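# Place blue foam block, or else cardboard box, in tote

## Task

Look for a blue foam block lying on the floor of the room. If one exists, move it into the tote standing near the door; if none exists, move the cardboard box into that tote instead. The placed item must sit fully inside the tote with nothing sticking out past its rim, and it must stay there on its own once the robot lets go. The robot must not tip over or finish leaning.

## Robot and tools

ROBOT. A Hello Robot Stretch 3 with one arm. It has a two-wheel differential base (0.33 m long, 0.34 m wide) that cannot slide sideways, a mast with a lift, and a telescoping arm that reaches out to the robot's right side. It ends in a wrist (yaw, pitch, roll) and a gripper. To move the gripper forward or back, drive the base. Spins happen about the point midway between the drive wheels, 0.05 m behind the front edge. With the arm retracted and the wrist folded, a spin sweeps a 0.28 m radius; an unfolded, level wrist reaches farther. Cameras: head_camera and nav_camera on the head (aimed with head_pan_rad and head_tilt_rad), and wrist_camera on the gripper.

FRAMES. Base frame: origin on the floor between the drive wheels, x forward, y left, z up. hand_pose is reported in this frame, at the point where closed fingertips meet; with all wrist joints at zero its x axis points up, y back toward the mast, z toward the rear. The odometry frame is the base frame at the start. Heading is positive to the left, from -3.142 to 3.142.

execute_actions. Argument actions: a list run in order; an empty list only reports the state. Each action can hold robot, steps (integer 1 to 450 control steps, 30 per second, default 1) and until (only together with steps). An action with only steps just waits. robot is one of: a single command object; a list of up to 8 commands and {"pause_s": s} waits (s at most 15), run one after another; or {"stop": true}, which brakes everything and clears the queue. A command may contain:
- base: exactly one key. translate_m is a relative drive in metres, forward positive, absolute value at most 1. rotate_rad is a relative turn in radians, counter-clockwise (left) positive, absolute value at most 3.2. Both count from where the base is when that command begins.
- joints: absolute targets by name; any joint left out keeps its current goal. lift_m 0 to 1.1 (arm height); arm_m 0 to 0.52 (reach); wrist_yaw_rad -1.345 to 4.42 (0 along the arm, positive swings toward the front, 3.0 folds it over the base); wrist_pitch_rad -1.57 to 0.451 (0 level, negative tips fingers down); wrist_roll_rad -2.911 to 2.911; gripper_m -0.089 to 0.179 (larger is wider; the actual fingertip gap is about 0.007 less when nearly shut and 0.025 less when wide, zero below 0.007); head_pan_rad -3.953 to 1.73 (0 ahead, positive left, -1.57 faces along the arm); head_tilt_rad -1.53 to 0.419 (negative looks down).
- contact_limits: {"arm_m": e}, e a motor effort percentage 1 to 100, sent with an arm_m target; the arm stops with contact_stop when its effort reaches e. Smaller is softer; too small stops at once.
Motions start together and carry on through later actions and your thinking. A new command overrides at once and discards the rest of any older queue. One invalid value rejects the entire call and nothing runs.

until. {"robot": {"status": "ended"}} becomes true when nothing reads moving and no queue runs; using steps 450 with it is the normal way to wait. Other fields take a comparison pair, e.g. "lift_m": [">", 0.3], or a status word or ["!=", "moving"]. Readings compare at three decimals, base translate and rotate at four. {"any": {"status": "ended"}} fires when any one motion or the queue finishes.

SPEED. The base is fast (0.30 m/s, 1.9 rad/s) only when stowed: lift_m under 0.30, arm_m under 0.03, wrist_yaw_rad over 2.54; otherwise 0.10 m/s and 0.63 rad/s.

GRIPPER. Close by commanding gripper_m smaller than the object's width (smaller grips harder). Open by commanding at least 0.02 above where the pads made contact. Neither the reading nor done proves a grasp; check the cameras. Too hard a squeeze triggers a stall guard and the item may slip; send a new value to squeeze again.

SELF-COLLISION. Fold or unfold the wrist only with lift_m between 0.32 and 0.95, wrist_pitch_rad -0.4 and roll near 0. Once folded, the lift may go down to 0.25. With wrist_yaw_rad below -0.4 keep pitch at -0.5 or lower.

BALANCE. Pushing into something rigid with the gripper above roughly 0.45 m can tip the robot; raising the contact limit makes this worse, and pushing again after a contact_stop is risky. Never drive while gripping or pressing something fixed. If the base snags, reverse the last move in small steps; if base_tilt shows a lean, pull the gripper free and, if still tipped, lower lift_m to about 0.2.

RESULTS. Each result is a snapshot plus one image per camera. base_status shows progress as (moved of goal); joint_goals, joint_status, measured_speeds, refusals, queue and queue_left follow. Statuses: moving, done, off_target (stopped away from goal, may still push), contact_stop (arm or lift pushed firmly and went slack), time_out, stopped, not_commanded, torque_fault (a wrist servo overheated and is limp for 10 s). on_its_own appears when the robot has changed a goal, a joint is slack or off, a motor strains at rest, or base_tilt drifts 3 degrees or more. refused:, dropped: and replaced: lines explain rejected goals and abandoned queues (counted from 0). lidar_m: 12 distances, 30 degree sectors counter-clockwise from straight ahead, at 0.17 m height. wrist_depth_mm and head_depth_mm: 7x7 grids of median depth in mm. motor_effort: percent per motor, peak in brackets. base_tilt in degrees, forward and right positive.

zoom_image. camera (head_camera, nav_camera or wrist_camera) and region [x0, y0, x1, y1] in pixels of the latest image, at most 504 by 504.

finished_scene. scene: the current scene's number. Irreversible. Before calling it, wait until every motion has ended, open the gripper so the item rests in the tote unaided, and avoid drops, slams, hard pushes and knocking things over. Loose items may occasionally be nudged by outside forces.

Each tool is called after ">>>" by a JSON object that holds its "op" and its "data", one argument or row to a line.

## Session

>>> {"op": "execute_actions", "data": {
  "actions": []
}}

Scene clock: 0.00 s.
robot.base_odometry: x=+0.000 y=+0.000 heading=+0.000 (m, m, rad; robot's odometry frame)
robot.turned_by_wheels: +0.000 (rad since the last result)
robot.turned_by_imu: +0.000 (rad since the last result)
robot.base_tilt: forward=+1.1 right=+0.5 (deg)
robot.lidar_m: 0.90 0.90 1.08 1.29 1.54 0.94 0.84 0.84 1.00 1.86 2.18 1.02
robot.head_depth_mm: 924 922 918 923 926 926 928 / 905 902 904 903 906 908 906 / 886 881 887 887 889 889 890 / 866 865 865 869 867 871 870 / 848 848 848 850 852 855 853 / 831 831 834 834 834 837 835 / 814 816 816 818 820 820 822
robot.base_status: not_commanded
robot.joint_positions: lift_m=+0.307 arm_m=+0.002 wrist_yaw_rad=+2.973 wrist_pitch_rad=-0.331 wrist_roll_rad=+0.011 gripper_m=+0.037 head_pan_rad=-0.002 head_tilt_rad=+0.003
robot.joint_goals: lift_m=+0.307 arm_m=+0.002 wrist_yaw_rad=+2.973 wrist_pitch_rad=-0.331 wrist_roll_rad=+0.011 gripper_m=+0.037 head_pan_rad=-0.002 head_tilt_rad=+0.003
robot.joint_status: lift_m=not_commanded arm_m=not_commanded wrist_yaw_rad=not_commanded wrist_pitch_rad=not_commanded wrist_roll_rad=not_commanded gripper_m=not_commanded head_pan_rad=not_commanded head_tilt_rad=not_commanded
robot.measured_speeds: translate_m=+0.000 rotate_rad=+0.000 lift_m=+0.000 arm_m=+0.000 wrist_yaw_rad=+0.000 wrist_pitch_rad=+0.000 wrist_roll_rad=+0.000 head_pan_rad=+0.000 head_tilt_rad=+0.000
robot: refusals=0 queue=idle queue_left=0
robot.motor_effort: left_wheel=+0 right_wheel=+1 lift_m=+23 arm_m=+0 wrist_yaw_rad=+0 wrist_pitch_rad=+6 wrist_roll_rad=+0 gripper_m=+0 head_pan_rad=+0 head_tilt_rad=+2 (%)
robot.hand_pose: x=+0.0180 y=+0.0841 z=+0.3398 quat_wxyz=(+0.175, +0.708, +0.057, +0.681) (m; robot's base frame)
robot.wrist_depth_mm: - - - - - 963 769 / - - - - - - 776 / - - - - - - 807 / 837 825 816 827 808 812 769 / 654 656 - 657 683 658 658 / 546 551 - 549 527 550 547 / 470 480 - - 466 468 473
pictures: head_camera (sideways: a quarter turn clockwise sets it upright), nav_camera (sideways: a quarter turn counterclockwise sets it upright), wrist_camera
Images, in order (width x height): head_camera 896x504, nav_camera 672x504, wrist_camera 644x364.

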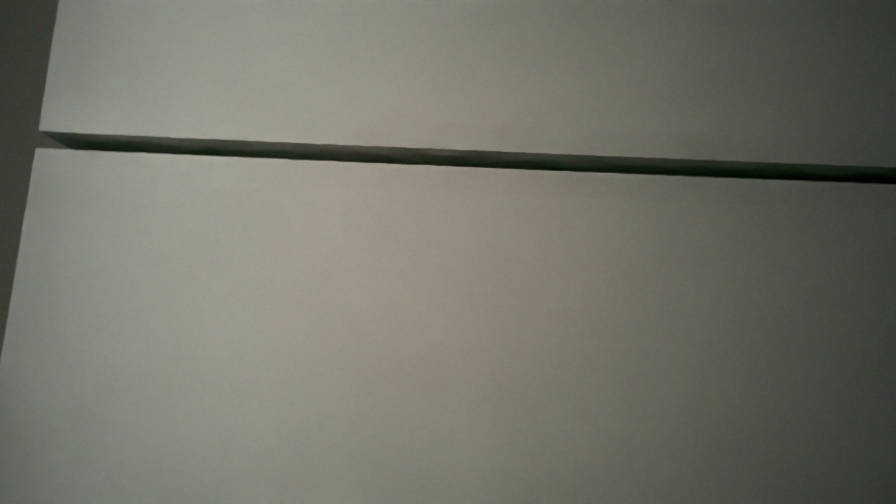

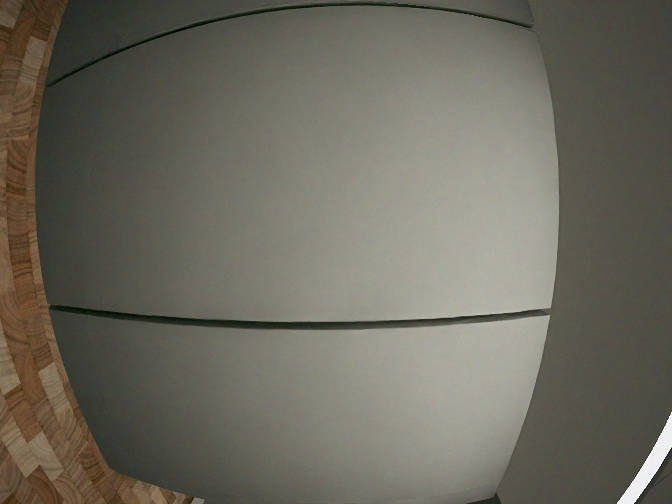

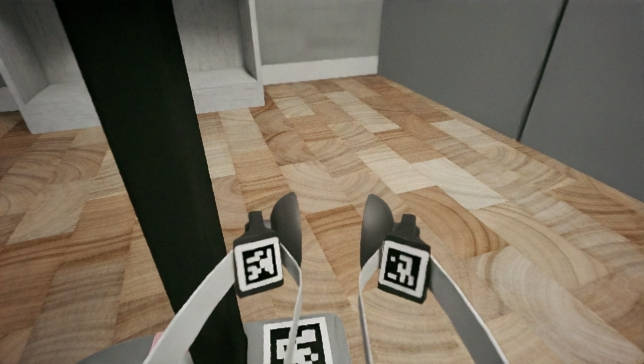

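Look around.

>>> {"op": "execute_actions", "data": {
  "actions": [
    {"robot":{"joints":{"head_pan_rad":-1.4,"head_tilt_rad":-0.8}},"steps":200,"until":{"robot":{"status":"ended"}}}
  ]
}}

>>> {"op": "execute_actions", "data": {
  "actions": [
    {"robot":{"joints":{"head_pan_rad":-3.0,"head_tilt_rad":-0.8}},"steps":200,"until":{"robot":{"status":"ended"}}}
  ]
}}

>>> {"op": "execute_actions", "data": {
  "actions": [
    {"robot":{"joints":{"head_pan_rad":1.5,"head_tilt_rad":-0.8}},"steps":300,"until":{"robot":{"status":"ended"}}}
  ]
}}

Scene clock: 1.87 s.
robot.base_odometry: x=+0.000 y=+0.000 heading=+0.000 (m, m, rad; robot's odometry frame)
robot.turned_by_wheels: +0.000 (rad since the last result)
robot.turned_by_imu: +0.000 (rad since the last result)
robot.base_tilt: forward=+1.1 right=+0.4 (deg)
robot.lidar_m: 0.90 0.90 1.08 1.28 1.53 0.94 0.84 0.84 1.00 1.85 2.18 1.02
robot.head_depth_mm: 1880 2152 2262 1813 1515 1291 1138 / 1871 2129 2275 1806 1511 1300 1138 / 1857 2147 2256 1802 1507 1294 1137 / 1861 2138 2272 1803 1511 1294 1127 / 1881 2146 2238 1793 1508 1294 1131 / 1908 2163 2245 1815 1501 1287 1135 / 1901 2187 2239 1785 1500 1293 1134
robot.base_status: not_commanded
robot.joint_positions: lift_m=+0.307 arm_m=+0.002 wrist_yaw_rad=+2.973 wrist_pitch_rad=-0.331 wrist_roll_rad=+0.011 gripper_m=+0.037 head_pan_rad=-1.393 head_tilt_rad=-0.790
robot.joint_goals: lift_m=+0.307 arm_m=+0.002 wrist_yaw_rad=+2.973 wrist_pitch_rad=-0.331 wrist_roll_rad=+0.011 gripper_m=+0.037 head_pan_rad=-1.400 head_tilt_rad=-0.800
robot.joint_status: lift_m=not_commanded arm_m=not_commanded wrist_yaw_rad=not_commanded wrist_pitch_rad=not_commanded wrist_roll_rad=not_commanded gripper_m=not_commanded head_pan_rad=done head_tilt_rad=done
robot.measured_speeds: translate_m=+0.000 rotate_rad=+0.000 lift_m=+0.000 arm_m=+0.000 wrist_yaw_rad=+0.000 wrist_pitch_rad=+0.000 wrist_roll_rad=+0.000 head_pan_rad=+0.000 head_tilt_rad=+0.000
robot: refusals=0 queue=done queue_left=0
robot.motor_effort: left_wheel=+0(0) right_wheel=+1(0) lift_m=+24(23) arm_m=+0(0) wrist_yaw_rad=+0(0) wrist_pitch_rad=+6(6) wrist_roll_rad=+0(0) gripper_m=+0(0) head_pan_rad=-4(43) head_tilt_rad=-4(31) (%)
robot.hand_pose: x=+0.0180 y=+0.0841 z=+0.3398 quat_wxyz=(+0.175, +0.708, +0.057, +0.681) (m; robot's base frame)
robot.wrist_depth_mm: - - - - - 969 754 / - - - - - - 781 / - - - - - - 795 / 820 801 815 817 813 836 790 / 657 655 - 653 688 662 664 / 552 544 - 552 532 549 546 / 472 480 - - 469 470 471
pictures: head_camera (sideways: a quarter turn clockwise sets it upright), nav_camera (sideways: a quarter turn counterclockwise sets it upright), wrist_camera
Images, in order (width x height): head_camera 896x504, nav_camera 672x504, wrist_camera 644x364.

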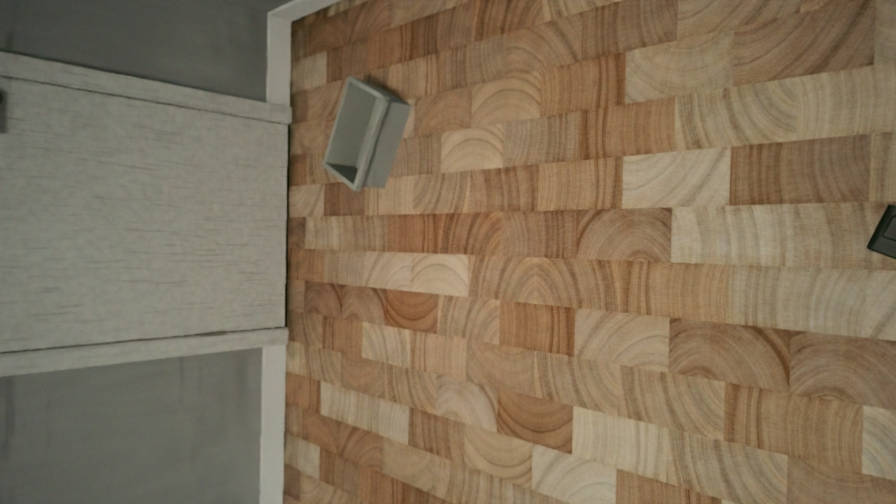

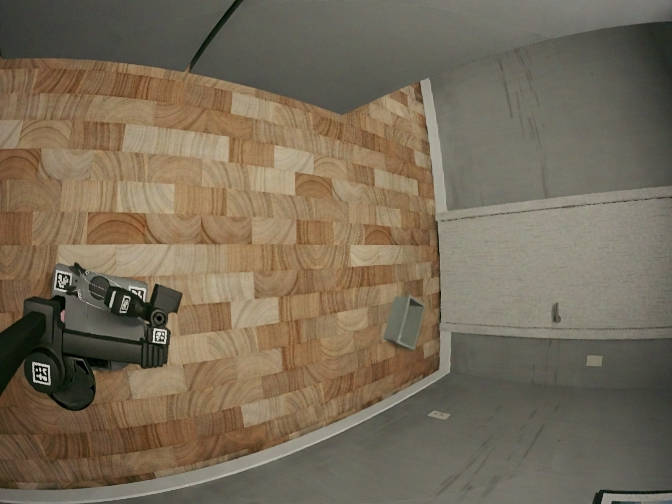

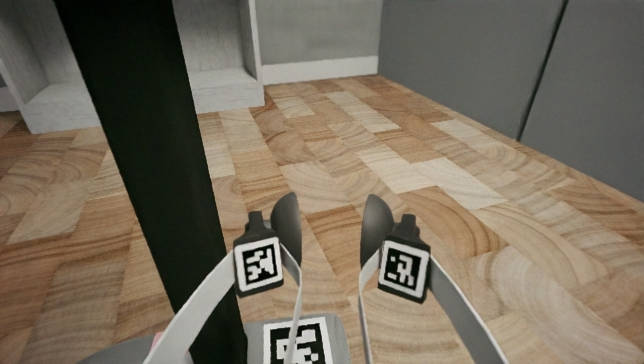

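Scene clock: 3.23 s.
robot.base_odometry: x=+0.000 y=+0.000 heading=+0.000 (m, m, rad; robot's odometry frame)
robot.turned_by_wheels: +0.000 (rad since the last result)
robot.turned_by_imu: +0.000 (rad since the last result)
robot.base_tilt: forward=+1.0 right=+0.5 (deg)
robot.lidar_m: 0.90 0.90 1.08 1.29 1.53 0.94 0.84 0.84 1.01 1.85 2.19 1.01
robot.head_depth_mm: 705 807 941 1142 1412 1305 1135 / 705 806 942 1131 1402 1290 1157 / 703 806 945 1134 1412 1291 1175 / 703 804 943 1135 1407 1292 1153 / 704 804 938 1126 1399 1289 1132 / 705 804 942 1136 1402 1292 1133 / 702 804 940 1133 1395 1287 1131
robot.base_status: not_commanded
robot.joint_positions: lift_m=+0.307 arm_m=+0.002 wrist_yaw_rad=+2.973 wrist_pitch_rad=-0.331 wrist_roll_rad=+0.011 gripper_m=+0.037 head_pan_rad=-2.993 head_tilt_rad=-0.790
robot.joint_goals: lift_m=+0.307 arm_m=+0.002 wrist_yaw_rad=+2.973 wrist_pitch_rad=-0.331 wrist_roll_rad=+0.011 gripper_m=+0.037 head_pan_rad=-3.000 head_tilt_rad=-0.800
robot.joint_status: lift_m=not_commanded arm_m=not_commanded wrist_yaw_rad=not_commanded wrist_pitch_rad=not_commanded wrist_roll_rad=not_commanded gripper_m=not_commanded head_pan_rad=done head_tilt_rad=done
robot.measured_speeds: translate_m=+0.000 rotate_rad=+0.000 lift_m=+0.000 arm_m=+0.000 wrist_yaw_rad=+0.000 wrist_pitch_rad=+0.000 wrist_roll_rad=+0.000 head_pan_rad=+0.000 head_tilt_rad=+0.000
robot: refusals=0 queue=done queue_left=0
robot.motor_effort: left_wheel=+0(0) right_wheel=+1(0) lift_m=+23(23) arm_m=+0(0) wrist_yaw_rad=+0(0) wrist_pitch_rad=+6(6) wrist_roll_rad=+0(0) gripper_m=+0(0) head_pan_rad=-4(44) head_tilt_rad=-3(4) (%)
robot.hand_pose: x=+0.0180 y=+0.0841 z=+0.3398 quat_wxyz=(+0.175, +0.708, +0.057, +0.681) (m; robot's base frame)
robot.wrist_depth_mm: - - - - - 979 757 / - - - - - - 782 / - - - - - - 795 / 824 812 812 830 823 823 782 / 654 664 - 647 687 663 656 / 558 555 - 546 529 551 542 / 472 482 - - 467 472 468
pictures: head_camera (sideways: a quarter turn clockwise sets it upright), nav_camera (sideways: a quarter turn counterclockwise sets it upright), wrist_camera
Images, in order (width x height): head_camera 896x504, nav_camera 672x504, wrist_camera 644x364.

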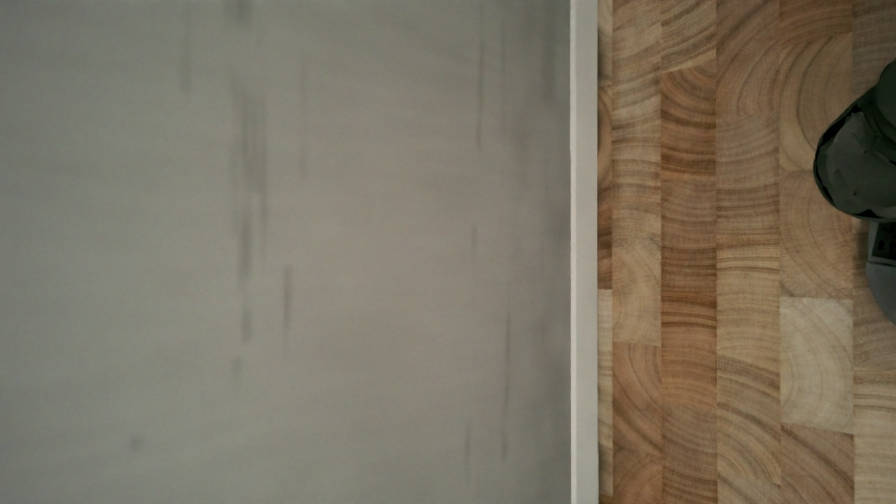

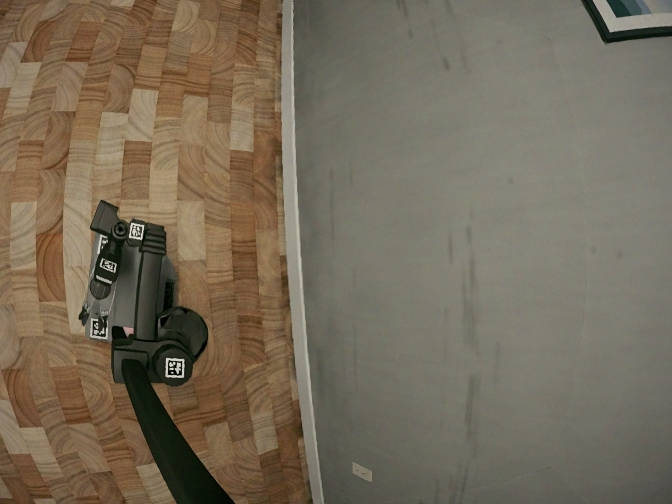

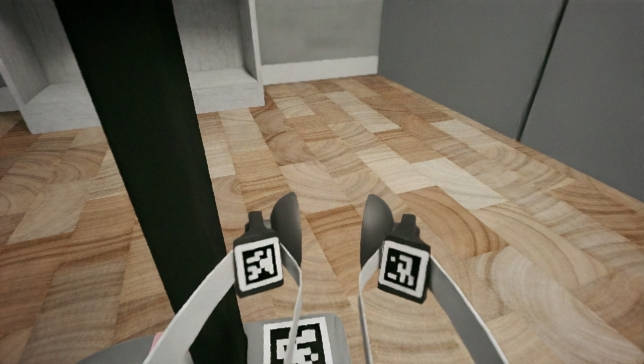

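Scene clock: 5.97 s.
robot.base_odometry: x=+0.000 y=+0.000 heading=+0.000 (m, m, rad; robot's odometry frame)
robot.turned_by_wheels: +0.000 (rad since the last result)
robot.turned_by_imu: +0.000 (rad since the last result)
robot.base_tilt: forward=+1.1 right=+0.5 (deg)
robot.lidar_m: 0.90 0.90 1.08 1.28 1.53 0.94 0.84 0.84 1.00 1.85 2.18 1.02
robot.head_depth_mm: 1448 1573 1663 1712 1505 1296 1139 / 1469 1694 1956 1820 1519 1292 1139 / 1437 1642 1939 1798 1503 1296 1135 / 1395 1596 1872 1810 1503 1292 1134 / 1286 1486 1566 1713 1499 1293 1138 / 1293 1467 1572 1705 1504 1312 - / 1261 1428 1534 1694 1542 - 1093
robot.base_status: not_commanded
robot.joint_positions: lift_m=+0.307 arm_m=+0.002 wrist_yaw_rad=+2.973 wrist_pitch_rad=-0.331 wrist_roll_rad=+0.011 gripper_m=+0.037 head_pan_rad=+1.493 head_tilt_rad=-0.790
robot.joint_goals: lift_m=+0.307 arm_m=+0.002 wrist_yaw_rad=+2.973 wrist_pitch_rad=-0.331 wrist_roll_rad=+0.011 gripper_m=+0.037 head_pan_rad=+1.500 head_tilt_rad=-0.800
robot.joint_status: lift_m=not_commanded arm_m=not_commanded wrist_yaw_rad=not_commanded wrist_pitch_rad=not_commanded wrist_roll_rad=not_commanded gripper_m=not_commanded head_pan_rad=done head_tilt_rad=done
robot.measured_speeds: translate_m=+0.000 rotate_rad=+0.000 lift_m=+0.000 arm_m=+0.000 wrist_yaw_rad=+0.000 wrist_pitch_rad=+0.000 wrist_roll_rad=+0.000 head_pan_rad=+0.000 head_tilt_rad=+0.000
robot: refusals=0 queue=done queue_left=0
robot.motor_effort: left_wheel=+0(0) right_wheel=+1(1) lift_m=+24(23) arm_m=+0(0) wrist_yaw_rad=+0(0) wrist_pitch_rad=+6(7) wrist_roll_rad=+0(0) gripper_m=+1(1) head_pan_rad=+4(42) head_tilt_rad=-3(3) (%)
robot.hand_pose: x=+0.0180 y=+0.0841 z=+0.3398 quat_wxyz=(+0.175, +0.708, +0.057, +0.681) (m; robot's base frame)
robot.wrist_depth_mm: - - - - - 976 756 / - - - - - - 779 / - - - - - - 800 / 825 809 838 819 811 807 775 / 669 667 - 656 674 661 657 / 549 551 - 550 519 549 548 / 470 488 - - 469 470 468
pictures: head_camera (sideways: a quarter turn clockwise sets it upright), nav_camera (sideways: a quarter turn counterclockwise sets it upright), wrist_camera
Images, in order (width x height): head_camera 896x504, nav_camera 672x504, wrist_camera 644x364.

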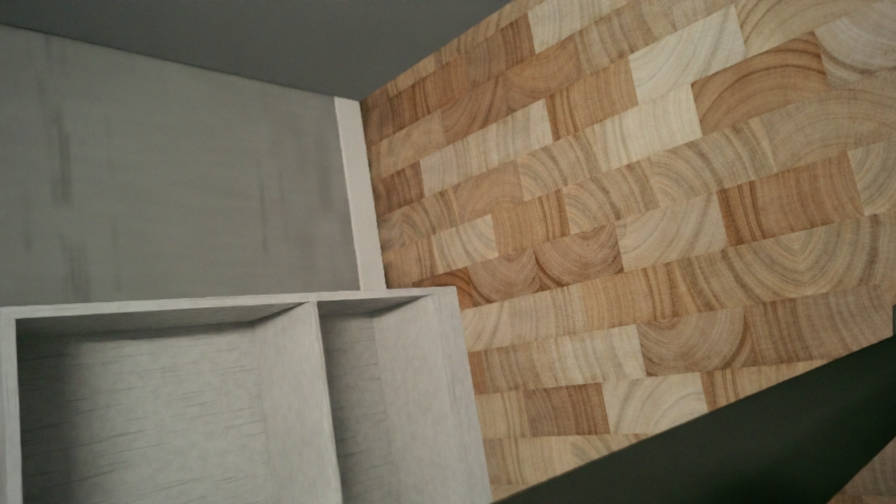

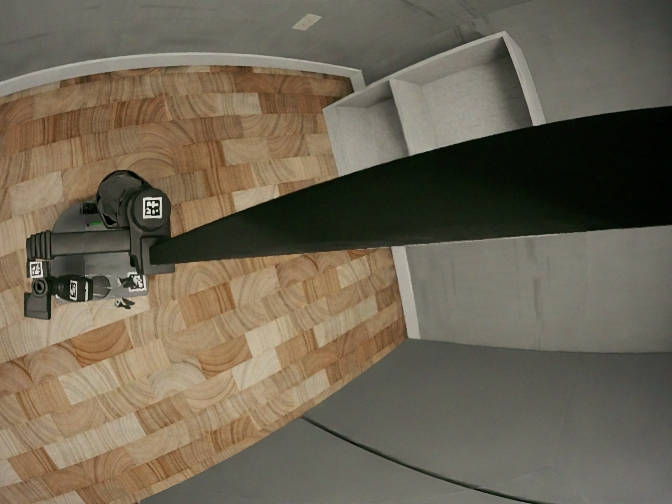

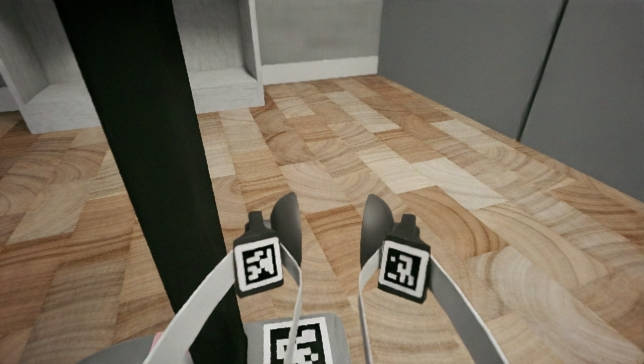

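>>> {"op": "execute_actions", "data": {
  "actions": [
    {"robot":[{"joints":{"lift_m":0.27,"head_pan_rad":1.4,"head_tilt_rad":-0.6},"base":{"rotate_rad":-1.57}},{"base":{"translate_m":0.99}},{"base":{"translate_m":0.3}}],"steps":450,"until":{"robot":{"status":"ended"}}}
  ]
}}

Scene clock: 16.73 s.
robot.base_odometry: x=+0.001 y=-1.290 heading=-1.570 (m, m, rad; robot's odometry frame)
robot.turned_by_wheels: -1.570 (rad since the last result)
robot.turned_by_imu: -1.588 (rad since the last result)
robot.base_tilt: forward=+1.2 right=+0.4 (deg)
robot.lidar_m: 0.90 0.91 1.08 1.17 1.17 1.40 2.58 1.05 0.64 0.57 0.57 0.69
robot.head_depth_mm: 1315 1376 1441 1524 1606 1442 1222 / 1559 1643 1741 1869 1765 1443 1220 / 1887 2056 2228 2191 1767 1440 1221 / 2450 2697 2845 2267 1758 1434 1214 / 3456 3924 3191 2268 1751 1433 1216 / 3514 3923 3186 2230 1744 1435 1214 / 3448 3697 2976 1330 1474 1428 1211
robot.base_status: done (translate_m +0.3000 of +0.3000)
robot.joint_positions: lift_m=+0.270 arm_m=+0.002 wrist_yaw_rad=+2.973 wrist_pitch_rad=-0.332 wrist_roll_rad=+0.011 gripper_m=+0.037 head_pan_rad=+1.407 head_tilt_rad=-0.605
robot.joint_goals: lift_m=+0.270 arm_m=+0.002 wrist_yaw_rad=+2.973 wrist_pitch_rad=-0.332 wrist_roll_rad=+0.011 gripper_m=+0.037 head_pan_rad=+1.400 head_tilt_rad=-0.600
robot.joint_status: lift_m=done arm_m=not_commanded wrist_yaw_rad=not_commanded wrist_pitch_rad=not_commanded wrist_roll_rad=not_commanded gripper_m=not_commanded head_pan_rad=done head_tilt_rad=done
robot.measured_speeds: translate_m=+0.000 rotate_rad=+0.000 lift_m=+0.000 arm_m=+0.000 wrist_yaw_rad=+0.000 wrist_pitch_rad=+0.000 wrist_roll_rad=+0.000 head_pan_rad=+0.000 head_tilt_rad=+0.000
robot: refusals=0 queue=done queue_left=0
robot.motor_effort: left_wheel=+1(9) right_wheel=-2(9) lift_m=+20(24) arm_m=+0(0) wrist_yaw_rad=-1(0) wrist_pitch_rad=+7(7) wrist_roll_rad=+0(0) gripper_m=+0(0) head_pan_rad=-4(15) head_tilt_rad=+2(15) (%)
robot.hand_pose: x=+0.0180 y=+0.0840 z=+0.3026 quat_wxyz=(+0.176, +0.708, +0.057, +0.681) (m; robot's base frame)
robot.wrist_depth_mm: 889 - - - - - 765 / 926 - - - - - 772 / 980 - - - - 930 798 / 764 734 757 752 746 746 751 / 599 610 - 611 626 598 600 / 509 502 - 511 494 498 365 / 443 - - - 430 431 359
pictures: head_camera (sideways: a quarter turn clockwise sets it upright), nav_camera (sideways: a quarter turn counterclockwise sets it upright), wrist_camera
Images, in order (width x height): head_camera 896x504, nav_camera 672x504, wrist_camera 644x364.

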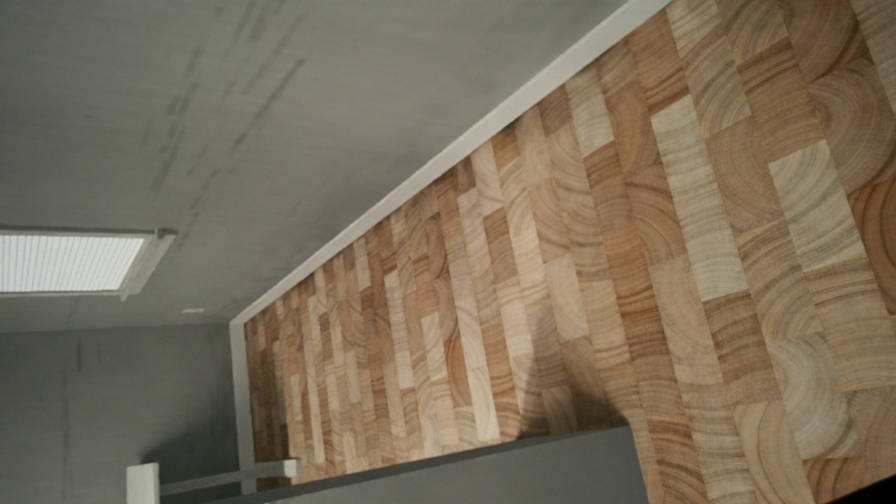

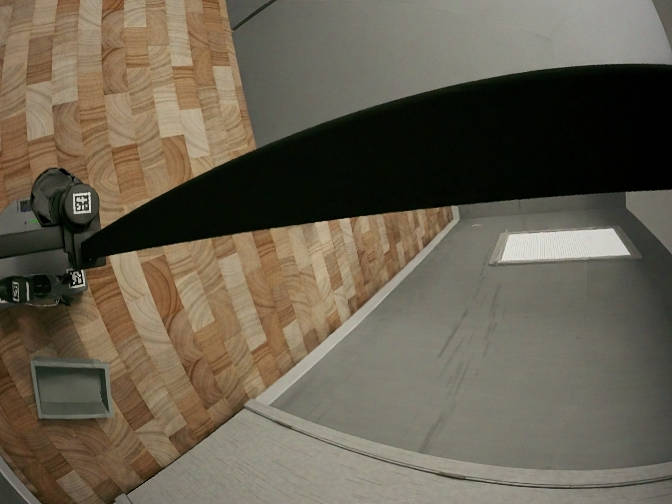

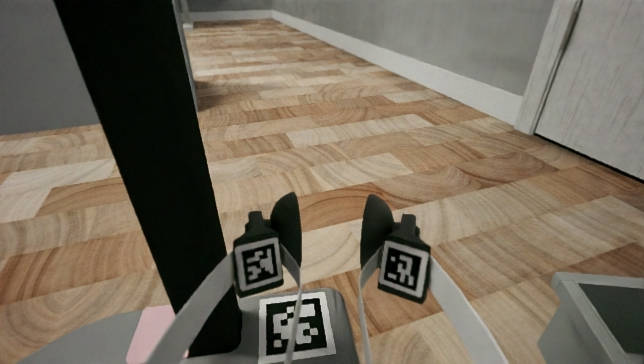

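>>> {"op": "execute_actions", "data": {
  "actions": [
    {"robot":[{"base":{"translate_m":0.2}},{"joints":{"head_pan_rad":0.5,"head_tilt_rad":-0.6},"base":{"rotate_rad":1.57}},{"base":{"translate_m":0.99}},{"base":{"translate_m":0.8}}],"steps":450,"until":{"robot":{"status":"ended"}}}
  ]
}}

Scene clock: 31.40 s.
robot.base_odometry: x=+1.791 y=-1.490 heading=+0.000 (m, m, rad; robot's odometry frame)
robot.turned_by_wheels: +1.570 (rad since the last result)
robot.turned_by_imu: +1.593 (rad since the last result)
robot.base_tilt: forward=+1.1 right=+0.4 (deg)
robot.lidar_m: 0.81 2.09 2.73 2.44 0.67 0.73 2.29 0.66 0.40 0.36 0.36 0.43
robot.head_depth_mm: 2009 2197 2439 2294 1783 1453 1223 / 2086 2286 2542 2278 1762 1444 1223 / 2150 2288 2612 2283 1768 1440 1213 / 2224 2346 2701 2266 1759 1434 1219 / 2325 2377 2843 2250 1755 1439 1215 / 2396 2391 2922 2256 1750 1429 1214 / 2471 2585 2910 2249 1740 1434 1211
robot.base_status: done (translate_m +0.8000 of +0.8000)
robot.joint_positions: lift_m=+0.270 arm_m=+0.002 wrist_yaw_rad=+2.973 wrist_pitch_rad=-0.332 wrist_roll_rad=+0.011 gripper_m=+0.037 head_pan_rad=+0.507 head_tilt_rad=-0.605
robot.joint_goals: lift_m=+0.270 arm_m=+0.002 wrist_yaw_rad=+2.973 wrist_pitch_rad=-0.332 wrist_roll_rad=+0.011 gripper_m=+0.037 head_pan_rad=+0.500 head_tilt_rad=-0.600
robot.joint_status: lift_m=done arm_m=not_commanded wrist_yaw_rad=not_commanded wrist_pitch_rad=not_commanded wrist_roll_rad=not_commanded gripper_m=not_commanded head_pan_rad=done head_tilt_rad=done
robot.measured_speeds: translate_m=+0.000 rotate_rad=+0.000 lift_m=+0.000 arm_m=+0.000 wrist_yaw_rad=+0.000 wrist_pitch_rad=+0.000 wrist_roll_rad=+0.000 head_pan_rad=+0.000 head_tilt_rad=+0.000
robot: refusals=0 queue=done queue_left=0
robot.motor_effort: left_wheel=-3(8) right_wheel=+4(13) lift_m=+22(21) arm_m=-1(0) wrist_yaw_rad=-1(0) wrist_pitch_rad=+7(7) wrist_roll_rad=+0(0) gripper_m=+1(0) head_pan_rad=-4(44) head_tilt_rad=+2(3) (%)
robot.hand_pose: x=+0.0180 y=+0.0839 z=+0.3026 quat_wxyz=(+0.176, +0.708, +0.057, +0.681) (m; robot's base frame)
robot.wrist_depth_mm: 477 - - - - - - / 511 - - - - - - / 546 - - - - - - / 591 627 759 755 744 756 744 / 607 602 - 603 636 601 606 / 508 505 - 514 479 500 499 / 446 - - - 428 429 433
pictures: head_camera (sideways: a quarter turn clockwise sets it upright), nav_camera (sideways: a quarter turn counterclockwise sets it upright), wrist_camera
Images, in order (width x height): head_camera 896x504, nav_camera 672x504, wrist_camera 644x364.

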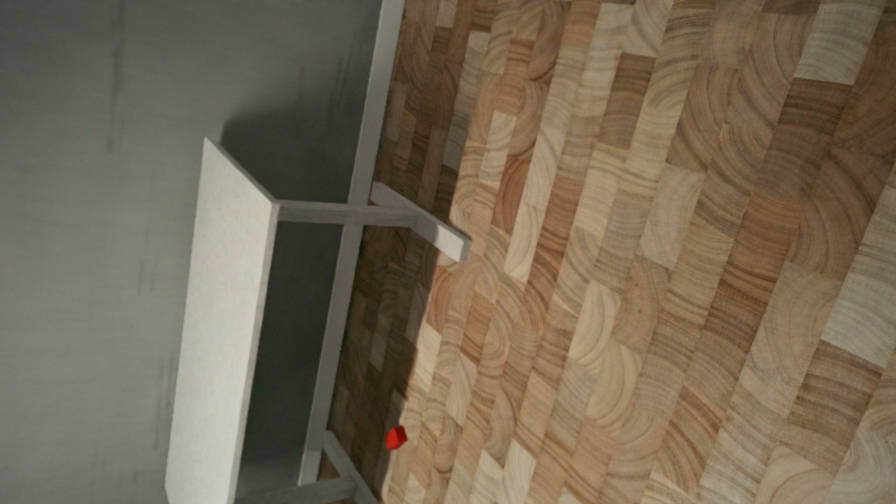

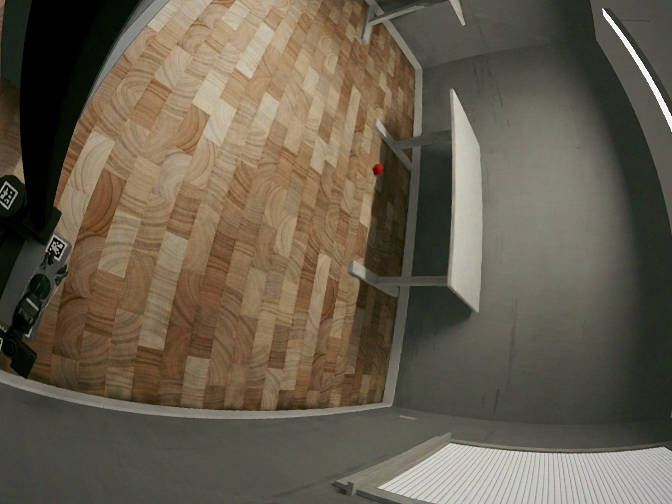

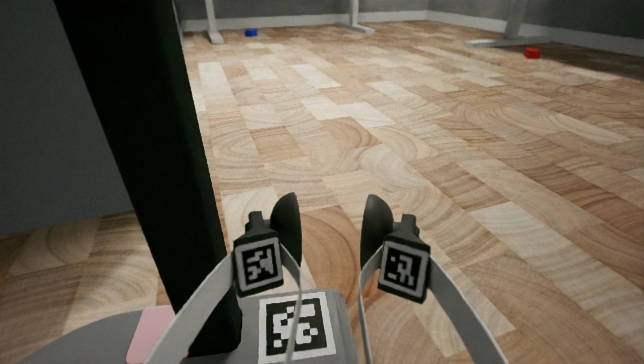

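>>> {"op": "execute_actions", "data": {
  "actions": [
    {"robot":[{"joints":{"head_pan_rad":0.3,"head_tilt_rad":-0.6},"base":{"rotate_rad":1.25}},{"base":{"translate_m":0.99}},{"base":{"translate_m":0.7}}],"steps":450,"until":{"robot":{"status":"ended"}}}
  ]
}}

Scene clock: 43.47 s.
robot.base_odometry: x=+2.324 y=+0.114 heading=+1.250 (m, m, rad; robot's odometry frame)
robot.turned_by_wheels: +1.250 (rad since the last result)
robot.turned_by_imu: +1.269 (rad since the last result)
robot.base_tilt: forward=+1.1 right=+0.5 (deg)
robot.lidar_m: 1.57 1.94 1.34 1.36 1.41 1.26 1.90 1.83 1.91 1.44 1.31 1.23
robot.head_depth_mm: 1719 1850 2163 2301 1776 1445 1224 / 1691 1470 2083 2282 1775 1442 1219 / 1670 1461 2037 2107 1778 1444 1214 / 1629 1442 2038 2197 1765 1437 1214 / 1614 1435 2003 2190 1747 1440 1212 / 1591 1423 1958 2141 1753 1438 1214 / 1565 1415 1930 2117 1743 1429 1208
robot.base_status: done (translate_m +0.7000 of +0.7000)
robot.joint_positions: lift_m=+0.270 arm_m=+0.002 wrist_yaw_rad=+2.973 wrist_pitch_rad=-0.332 wrist_roll_rad=+0.011 gripper_m=+0.037 head_pan_rad=+0.307 head_tilt_rad=-0.605
robot.joint_goals: lift_m=+0.270 arm_m=+0.002 wrist_yaw_rad=+2.973 wrist_pitch_rad=-0.332 wrist_roll_rad=+0.011 gripper_m=+0.037 head_pan_rad=+0.300 head_tilt_rad=-0.600
robot.joint_status: lift_m=done arm_m=not_commanded wrist_yaw_rad=not_commanded wrist_pitch_rad=not_commanded wrist_roll_rad=not_commanded gripper_m=not_commanded head_pan_rad=done head_tilt_rad=done
robot.measured_speeds: translate_m=+0.000 rotate_rad=+0.000 lift_m=+0.000 arm_m=+0.000 wrist_yaw_rad=+0.000 wrist_pitch_rad=+0.000 wrist_roll_rad=+0.000 head_pan_rad=+0.000 head_tilt_rad=+0.000
robot: refusals=0 queue=done queue_left=0
robot.motor_effort: left_wheel=-3(7) right_wheel=+4(12) lift_m=+21(21) arm_m=-1(0) wrist_yaw_rad=+0(1) wrist_pitch_rad=+7(7) wrist_roll_rad=+0(0) gripper_m=-1(1) head_pan_rad=-4(24) head_tilt_rad=+2(3) (%)
robot.hand_pose: x=+0.0180 y=+0.0839 z=+0.3026 quat_wxyz=(+0.176, +0.708, +0.057, +0.681) (m; robot's base frame)
robot.wrist_depth_mm: - - - - - - - / - - - - - - - / 827 - - - - - - / 759 736 769 767 755 761 747 / 609 601 - 601 622 608 600 / 500 509 - 517 491 507 498 / 446 - - - 432 428 427
pictures: head_camera (sideways: a quarter turn clockwise sets it upright), nav_camera (sideways: a quarter turn counterclockwise sets it upright), wrist_camera
Images, in order (width x height): head_camera 896x504, nav_camera 672x504, wrist_camera 644x364.

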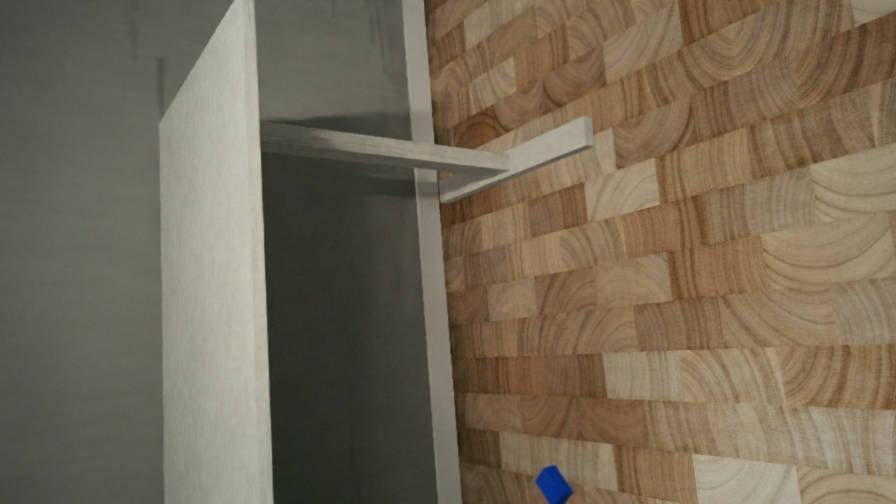

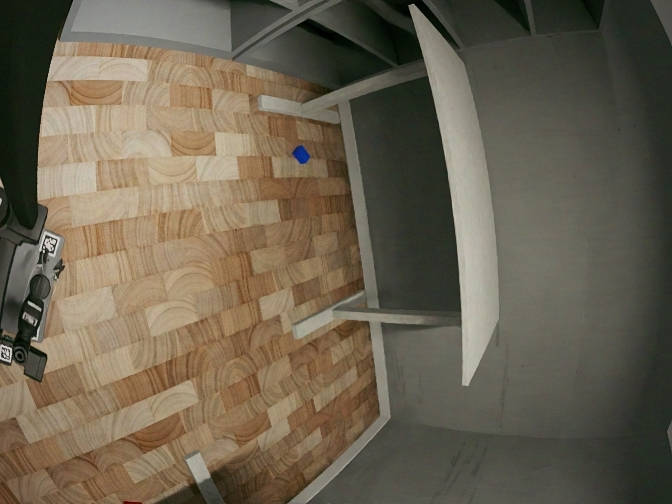

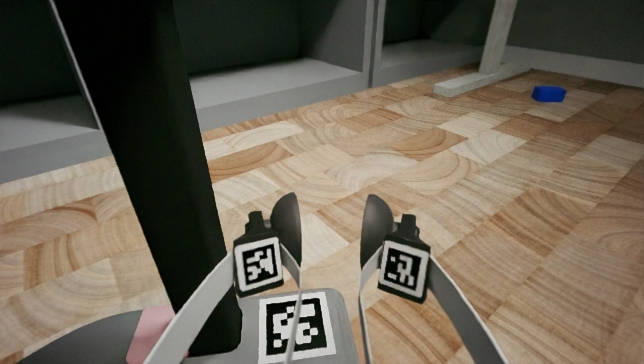

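>>> {"op": "execute_actions", "data": {
  "actions": [
    {"robot":[{"base":{"rotate_rad":0.76}},{"base":{"translate_m":0.88}},{"base":{"rotate_rad":1.57},"joints":{"head_pan_rad":-1.57,"head_tilt_rad":-1.1}},{"joints":{"lift_m":0.4,"wrist_pitch_rad":-0.4}},{"joints":{"wrist_yaw_rad":0,"gripper_m":0.15}},{"joints":{"wrist_pitch_rad":-1.2,"lift_m":0.3}}],"steps":450,"until":{"robot":{"status":"ended"}}}
  ]
}}

Scene clock: 59.80 s.
robot.base_odometry: x=+1.951 y=+0.910 heading=-2.704 (m, m, rad; robot's odometry frame)
robot.turned_by_wheels: +2.330 (rad since the last result)
robot.turned_by_imu: +2.361 (rad since the last result)
robot.base_tilt: forward=+1.1 right=+0.4 (deg)
robot.lidar_m: 1.18 1.05 1.85 2.69 2.17 1.48 1.85 0.96 1.08 1.08 0.78 0.74
robot.head_depth_mm: 530 460 406 1413 1297 1185 1102 / 530 460 407 1434 1291 1197 - / 533 463 414 1438 1299 - - / 534 463 422 1441 1299 1203 - / 534 463 430 1433 1301 1186 1093 / 535 464 1082 1402 1305 1192 1097 / 537 466 1474 1416 1299 1193 1100
robot.base_status: done (rotate_rad +1.5699 of +1.5700)
robot.joint_positions: lift_m=+0.300 arm_m=+0.002 wrist_yaw_rad=+0.003 wrist_pitch_rad=-1.199 wrist_roll_rad=+0.012 gripper_m=+0.150 head_pan_rad=-1.563 head_tilt_rad=-1.087
robot.joint_goals: lift_m=+0.300 arm_m=+0.002 wrist_yaw_rad=+0.000 wrist_pitch_rad=-1.200 wrist_roll_rad=+0.012 gripper_m=+0.150 head_pan_rad=-1.570 head_tilt_rad=-1.100
robot.joint_status: lift_m=done arm_m=not_commanded wrist_yaw_rad=done wrist_pitch_rad=done wrist_roll_rad=not_commanded gripper_m=done head_pan_rad=done head_tilt_rad=done
robot.measured_speeds: translate_m=+0.000 rotate_rad=+0.000 lift_m=+0.000 arm_m=+0.000 wrist_yaw_rad=+0.000 wrist_pitch_rad=+0.000 wrist_roll_rad=+0.000 head_pan_rad=+0.000 head_tilt_rad=+0.000
robot: refusals=0 queue=done queue_left=0
robot.motor_effort: left_wheel=-2(9) right_wheel=+3(13) lift_m=+20(29) arm_m=-1(1) wrist_yaw_rad=-3(2) wrist_pitch_rad=+0(8) wrist_roll_rad=+0(0) gripper_m=+2(80) head_pan_rad=-4(41) head_tilt_rad=-5(27) (%)
robot.hand_pose: x=-0.0214 y=-0.2179 z=+0.1914 quat_wxyz=(+0.581, +0.397, -0.586, -0.401) (m; robot's base frame)
robot.wrist_depth_mm: 397 390 388 381 381 378 371 / 384 382 380 373 371 369 366 / 375 374 370 367 364 360 357 / 364 363 361 356 354 351 348 / 357 360 350 351 344 345 340 / 349 - 345 - 344 - 334 / 342 342 337 - - - -
pictures: head_camera (sideways: a quarter turn clockwise sets it upright), nav_camera (sideways: a quarter turn counterclockwise sets it upright), wrist_camera
Images, in order (width x height): head_camera 896x504, nav_camera 672x504, wrist_camera 644x364.

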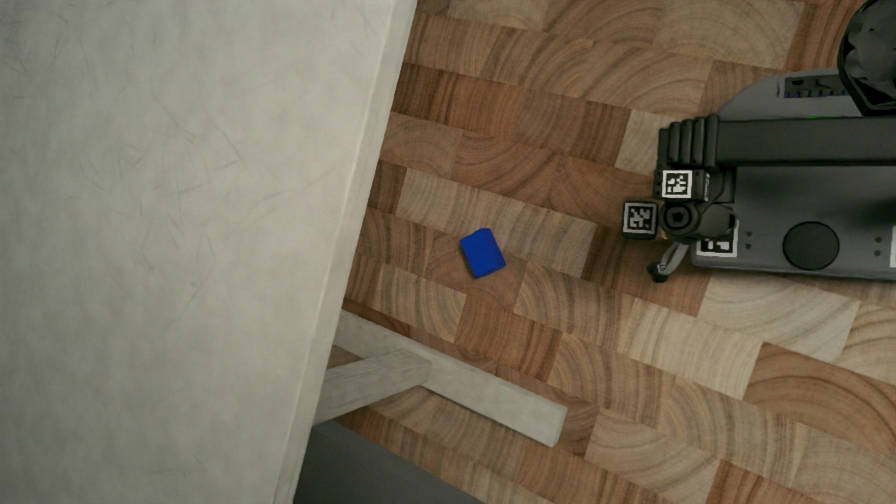

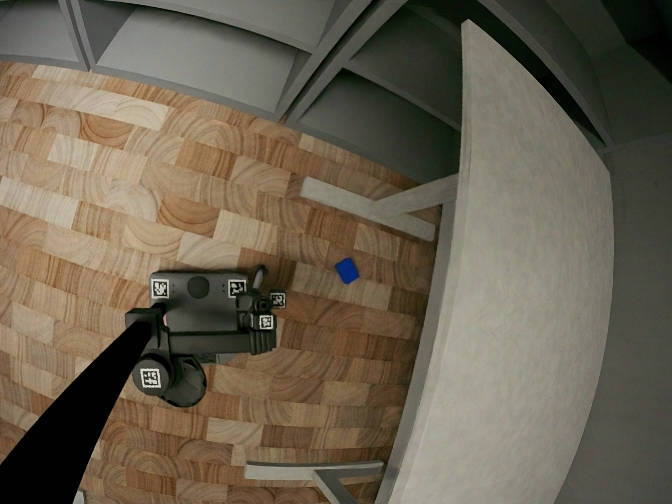

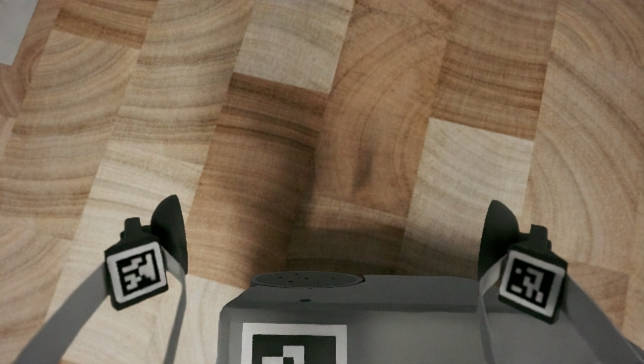

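>>> {"op": "execute_actions", "data": {
  "actions": [
    {"robot":{"base":{"translate_m":0.05},"joints":{"arm_m":0.34,"lift_m":0.22}},"steps":450,"until":{"robot":{"status":"ended"}}}
  ]
}}

Scene clock: 63.83 s.
robot.base_odometry: x=+1.905 y=+0.889 heading=-2.704 (m, m, rad; robot's odometry frame)
robot.turned_by_wheels: +0.000 (rad since the last result)
robot.turned_by_imu: +0.000 (rad since the last result)
robot.base_tilt: forward=+1.1 right=+0.5 (deg)
robot.lidar_m: 1.14 1.00 1.81 2.68 2.22 1.51 1.90 1.01 1.10 1.10 0.76 0.69
robot.head_depth_mm: 529 460 406 1434 1300 1184 1105 / 531 461 413 1439 1292 1197 - / 532 461 421 1477 1302 1219 - / 533 463 428 1459 1297 1219 - / 534 463 434 1414 1301 1193 1092 / 534 464 1161 1448 1299 1188 1097 / 536 465 1468 1395 1303 1192 1096
robot.base_status: done (translate_m +0.0500 of +0.0500)
robot.joint_positions: lift_m=+0.220 arm_m=+0.340 wrist_yaw_rad=+0.001 wrist_pitch_rad=-1.200 wrist_roll_rad=+0.012 gripper_m=+0.150 head_pan_rad=-1.563 head_tilt_rad=-1.087
robot.joint_goals: lift_m=+0.220 arm_m=+0.340 wrist_yaw_rad=+0.000 wrist_pitch_rad=-1.200 wrist_roll_rad=+0.012 gripper_m=+0.150 head_pan_rad=-1.570 head_tilt_rad=-1.100
robot.joint_status: lift_m=done arm_m=done wrist_yaw_rad=done wrist_pitch_rad=done wrist_roll_rad=not_commanded gripper_m=done head_pan_rad=done head_tilt_rad=done
robot.measured_speeds: translate_m=+0.000 rotate_rad=+0.000 lift_m=+0.000 arm_m=+0.000 wrist_yaw_rad=+0.000 wrist_pitch_rad=+0.000 wrist_roll_rad=+0.000 head_pan_rad=+0.000 head_tilt_rad=+0.000
robot: refusals=0 queue=done queue_left=0
robot.motor_effort: left_wheel=-3(4) right_wheel=+4(8) lift_m=+20(18) arm_m=+5(3) wrist_yaw_rad=-1(4) wrist_pitch_rad=+0(0) wrist_roll_rad=+0(0) gripper_m=+0(0) head_pan_rad=-4(4) head_tilt_rad=-5(5) (%)
robot.hand_pose: x=-0.0215 y=-0.5550 z=+0.1113 quat_wxyz=(+0.581, +0.397, -0.586, -0.402) (m; robot's base frame)
robot.wrist_depth_mm: 302 302 300 297 295 290 289 / 297 298 292 289 287 283 283 / 290 289 286 237 280 279 277 / 283 283 279 235 275 273 270 / 278 278 274 272 267 267 263 / 272 - 269 266 264 261 259 / 266 263 263 260 258 255 253
pictures: head_camera (sideways: a quarter turn clockwise sets it upright), nav_camera (sideways: a quarter turn counterclockwise sets it upright), wrist_camera
Images, in order (width x height): head_camera 896x504, nav_camera 672x504, wrist_camera 644x364.

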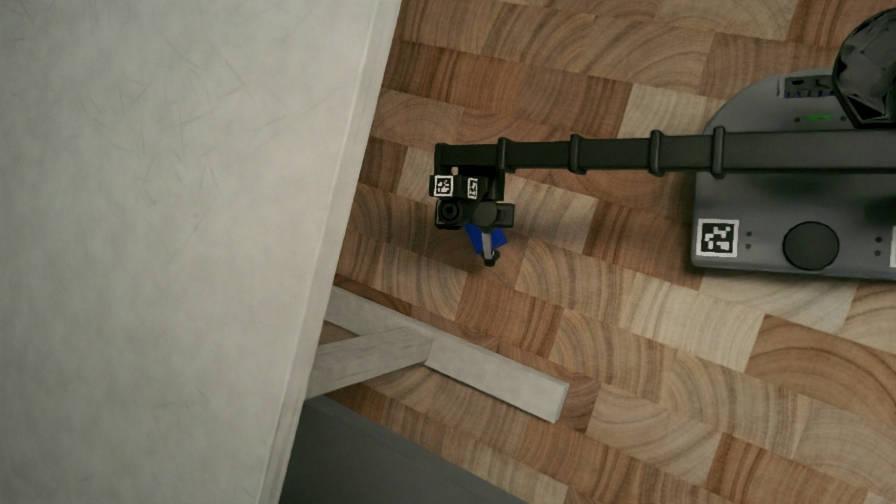

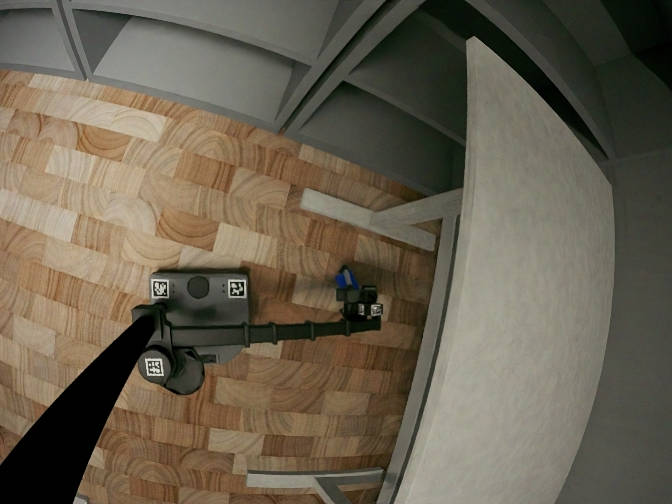

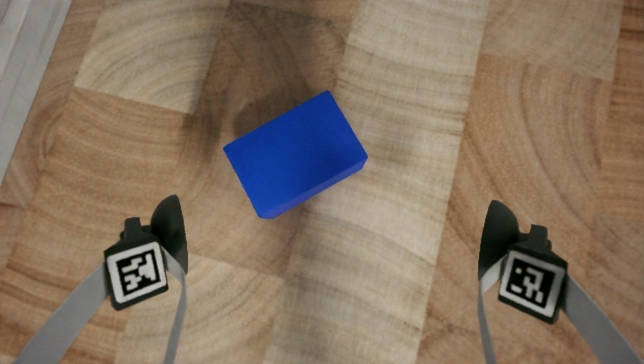

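>>> {"op": "execute_actions", "data": {
  "actions": [
    {"robot":[{"base":{"translate_m":0.028},"joints":{"arm_m":0.375}},{"joints":{"lift_m":0.15}}],"steps":450,"until":{"robot":{"status":"ended"}}}
  ]
}}

Scene clock: 67.43 s.
robot.base_odometry: x=+1.880 y=+0.877 heading=-2.704 (m, m, rad; robot's odometry frame)
robot.turned_by_wheels: +0.000 (rad since the last result)
robot.turned_by_imu: +0.000 (rad since the last result)
robot.base_tilt: forward=+0.9 right=+0.7 (deg)
robot.lidar_m: 1.11 0.98 1.80 2.67 2.26 1.54 1.92 1.03 1.10 0.82 0.75 0.66
robot.head_depth_mm: 529 460 406 1430 1294 1182 1106 / 530 461 414 1428 1294 1195 - / 532 462 422 1480 1295 - - / 533 462 430 1458 1302 1216 - / 535 463 1109 1399 1299 1191 1093 / 535 464 1486 1444 1299 1191 1094 / 535 465 1486 1395 1310 1189 1095
robot.base_status: done (translate_m +0.0280 of +0.0280)
robot.joint_positions: lift_m=+0.150 arm_m=+0.375 wrist_yaw_rad=+0.001 wrist_pitch_rad=-1.200 wrist_roll_rad=+0.011 gripper_m=+0.150 head_pan_rad=-1.563 head_tilt_rad=-1.087
robot.joint_goals: lift_m=+0.150 arm_m=+0.375 wrist_yaw_rad=+0.000 wrist_pitch_rad=-1.200 wrist_roll_rad=+0.011 gripper_m=+0.150 head_pan_rad=-1.570 head_tilt_rad=-1.100
robot.joint_status: lift_m=done arm_m=done wrist_yaw_rad=done wrist_pitch_rad=done wrist_roll_rad=not_commanded gripper_m=done head_pan_rad=done head_tilt_rad=done
robot.measured_speeds: translate_m=+0.000 rotate_rad=+0.000 lift_m=+0.000 arm_m=+0.000 wrist_yaw_rad=+0.000 wrist_pitch_rad=+0.000 wrist_roll_rad=+0.000 head_pan_rad=+0.000 head_tilt_rad=+0.000
robot: refusals=0 queue=done queue_left=0
robot.motor_effort: left_wheel=-2(4) right_wheel=+3(8) lift_m=+20(22) arm_m=+5(7) wrist_yaw_rad=-1(2) wrist_pitch_rad=+0(0) wrist_roll_rad=+0(0) gripper_m=+2(1) head_pan_rad=-4(4) head_tilt_rad=-5(5) (%)
robot.hand_pose: x=-0.0215 y=-0.5900 z=+0.0413 quat_wxyz=(+0.581, +0.397, -0.586, -0.402) (m; robot's base frame)
robot.wrist_depth_mm: 230 225 224 222 220 218 216 / 222 221 219 216 215 213 210 / 216 215 214 166 209 208 207 / 213 212 208 162 162 203 201 / 208 208 205 159 200 200 198 / 204 - 200 197 196 195 195 / 198 197 195 195 192 191 190
pictures: head_camera (sideways: a quarter turn clockwise sets it upright), nav_camera (sideways: a quarter turn counterclockwise sets it upright), wrist_camera
Images, in order (width x height): head_camera 896x504, nav_camera 672x504, wrist_camera 644x364.

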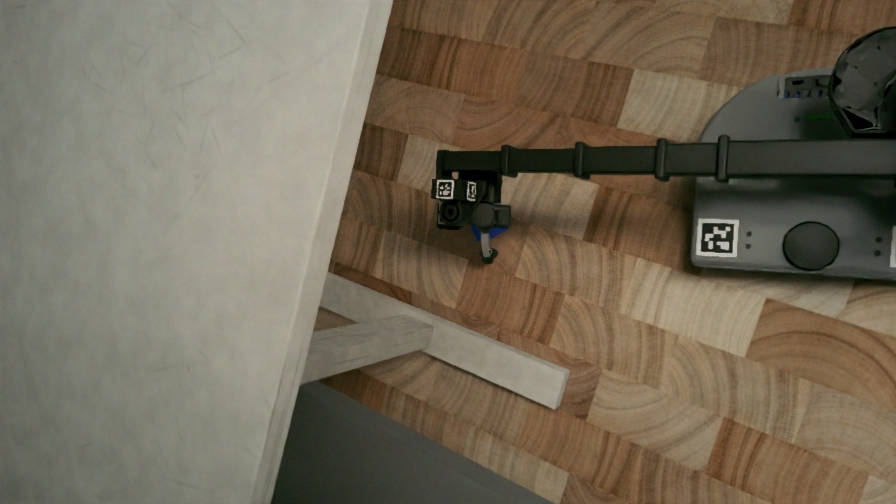

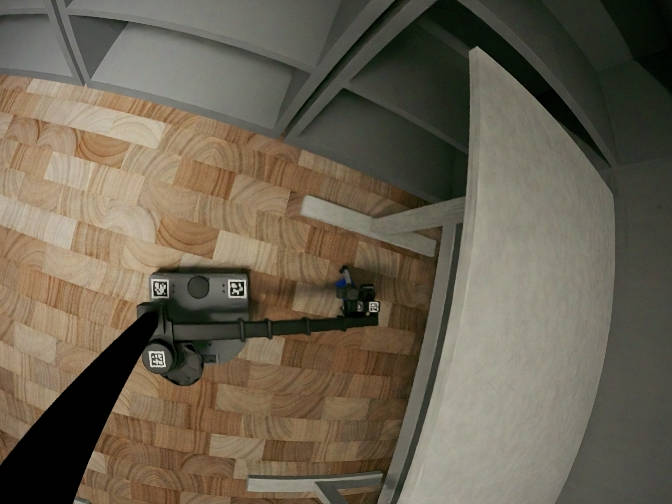

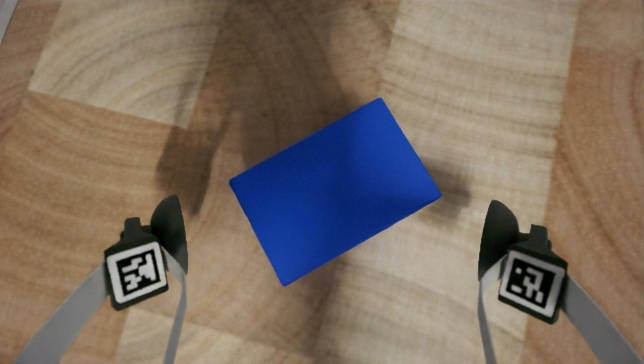

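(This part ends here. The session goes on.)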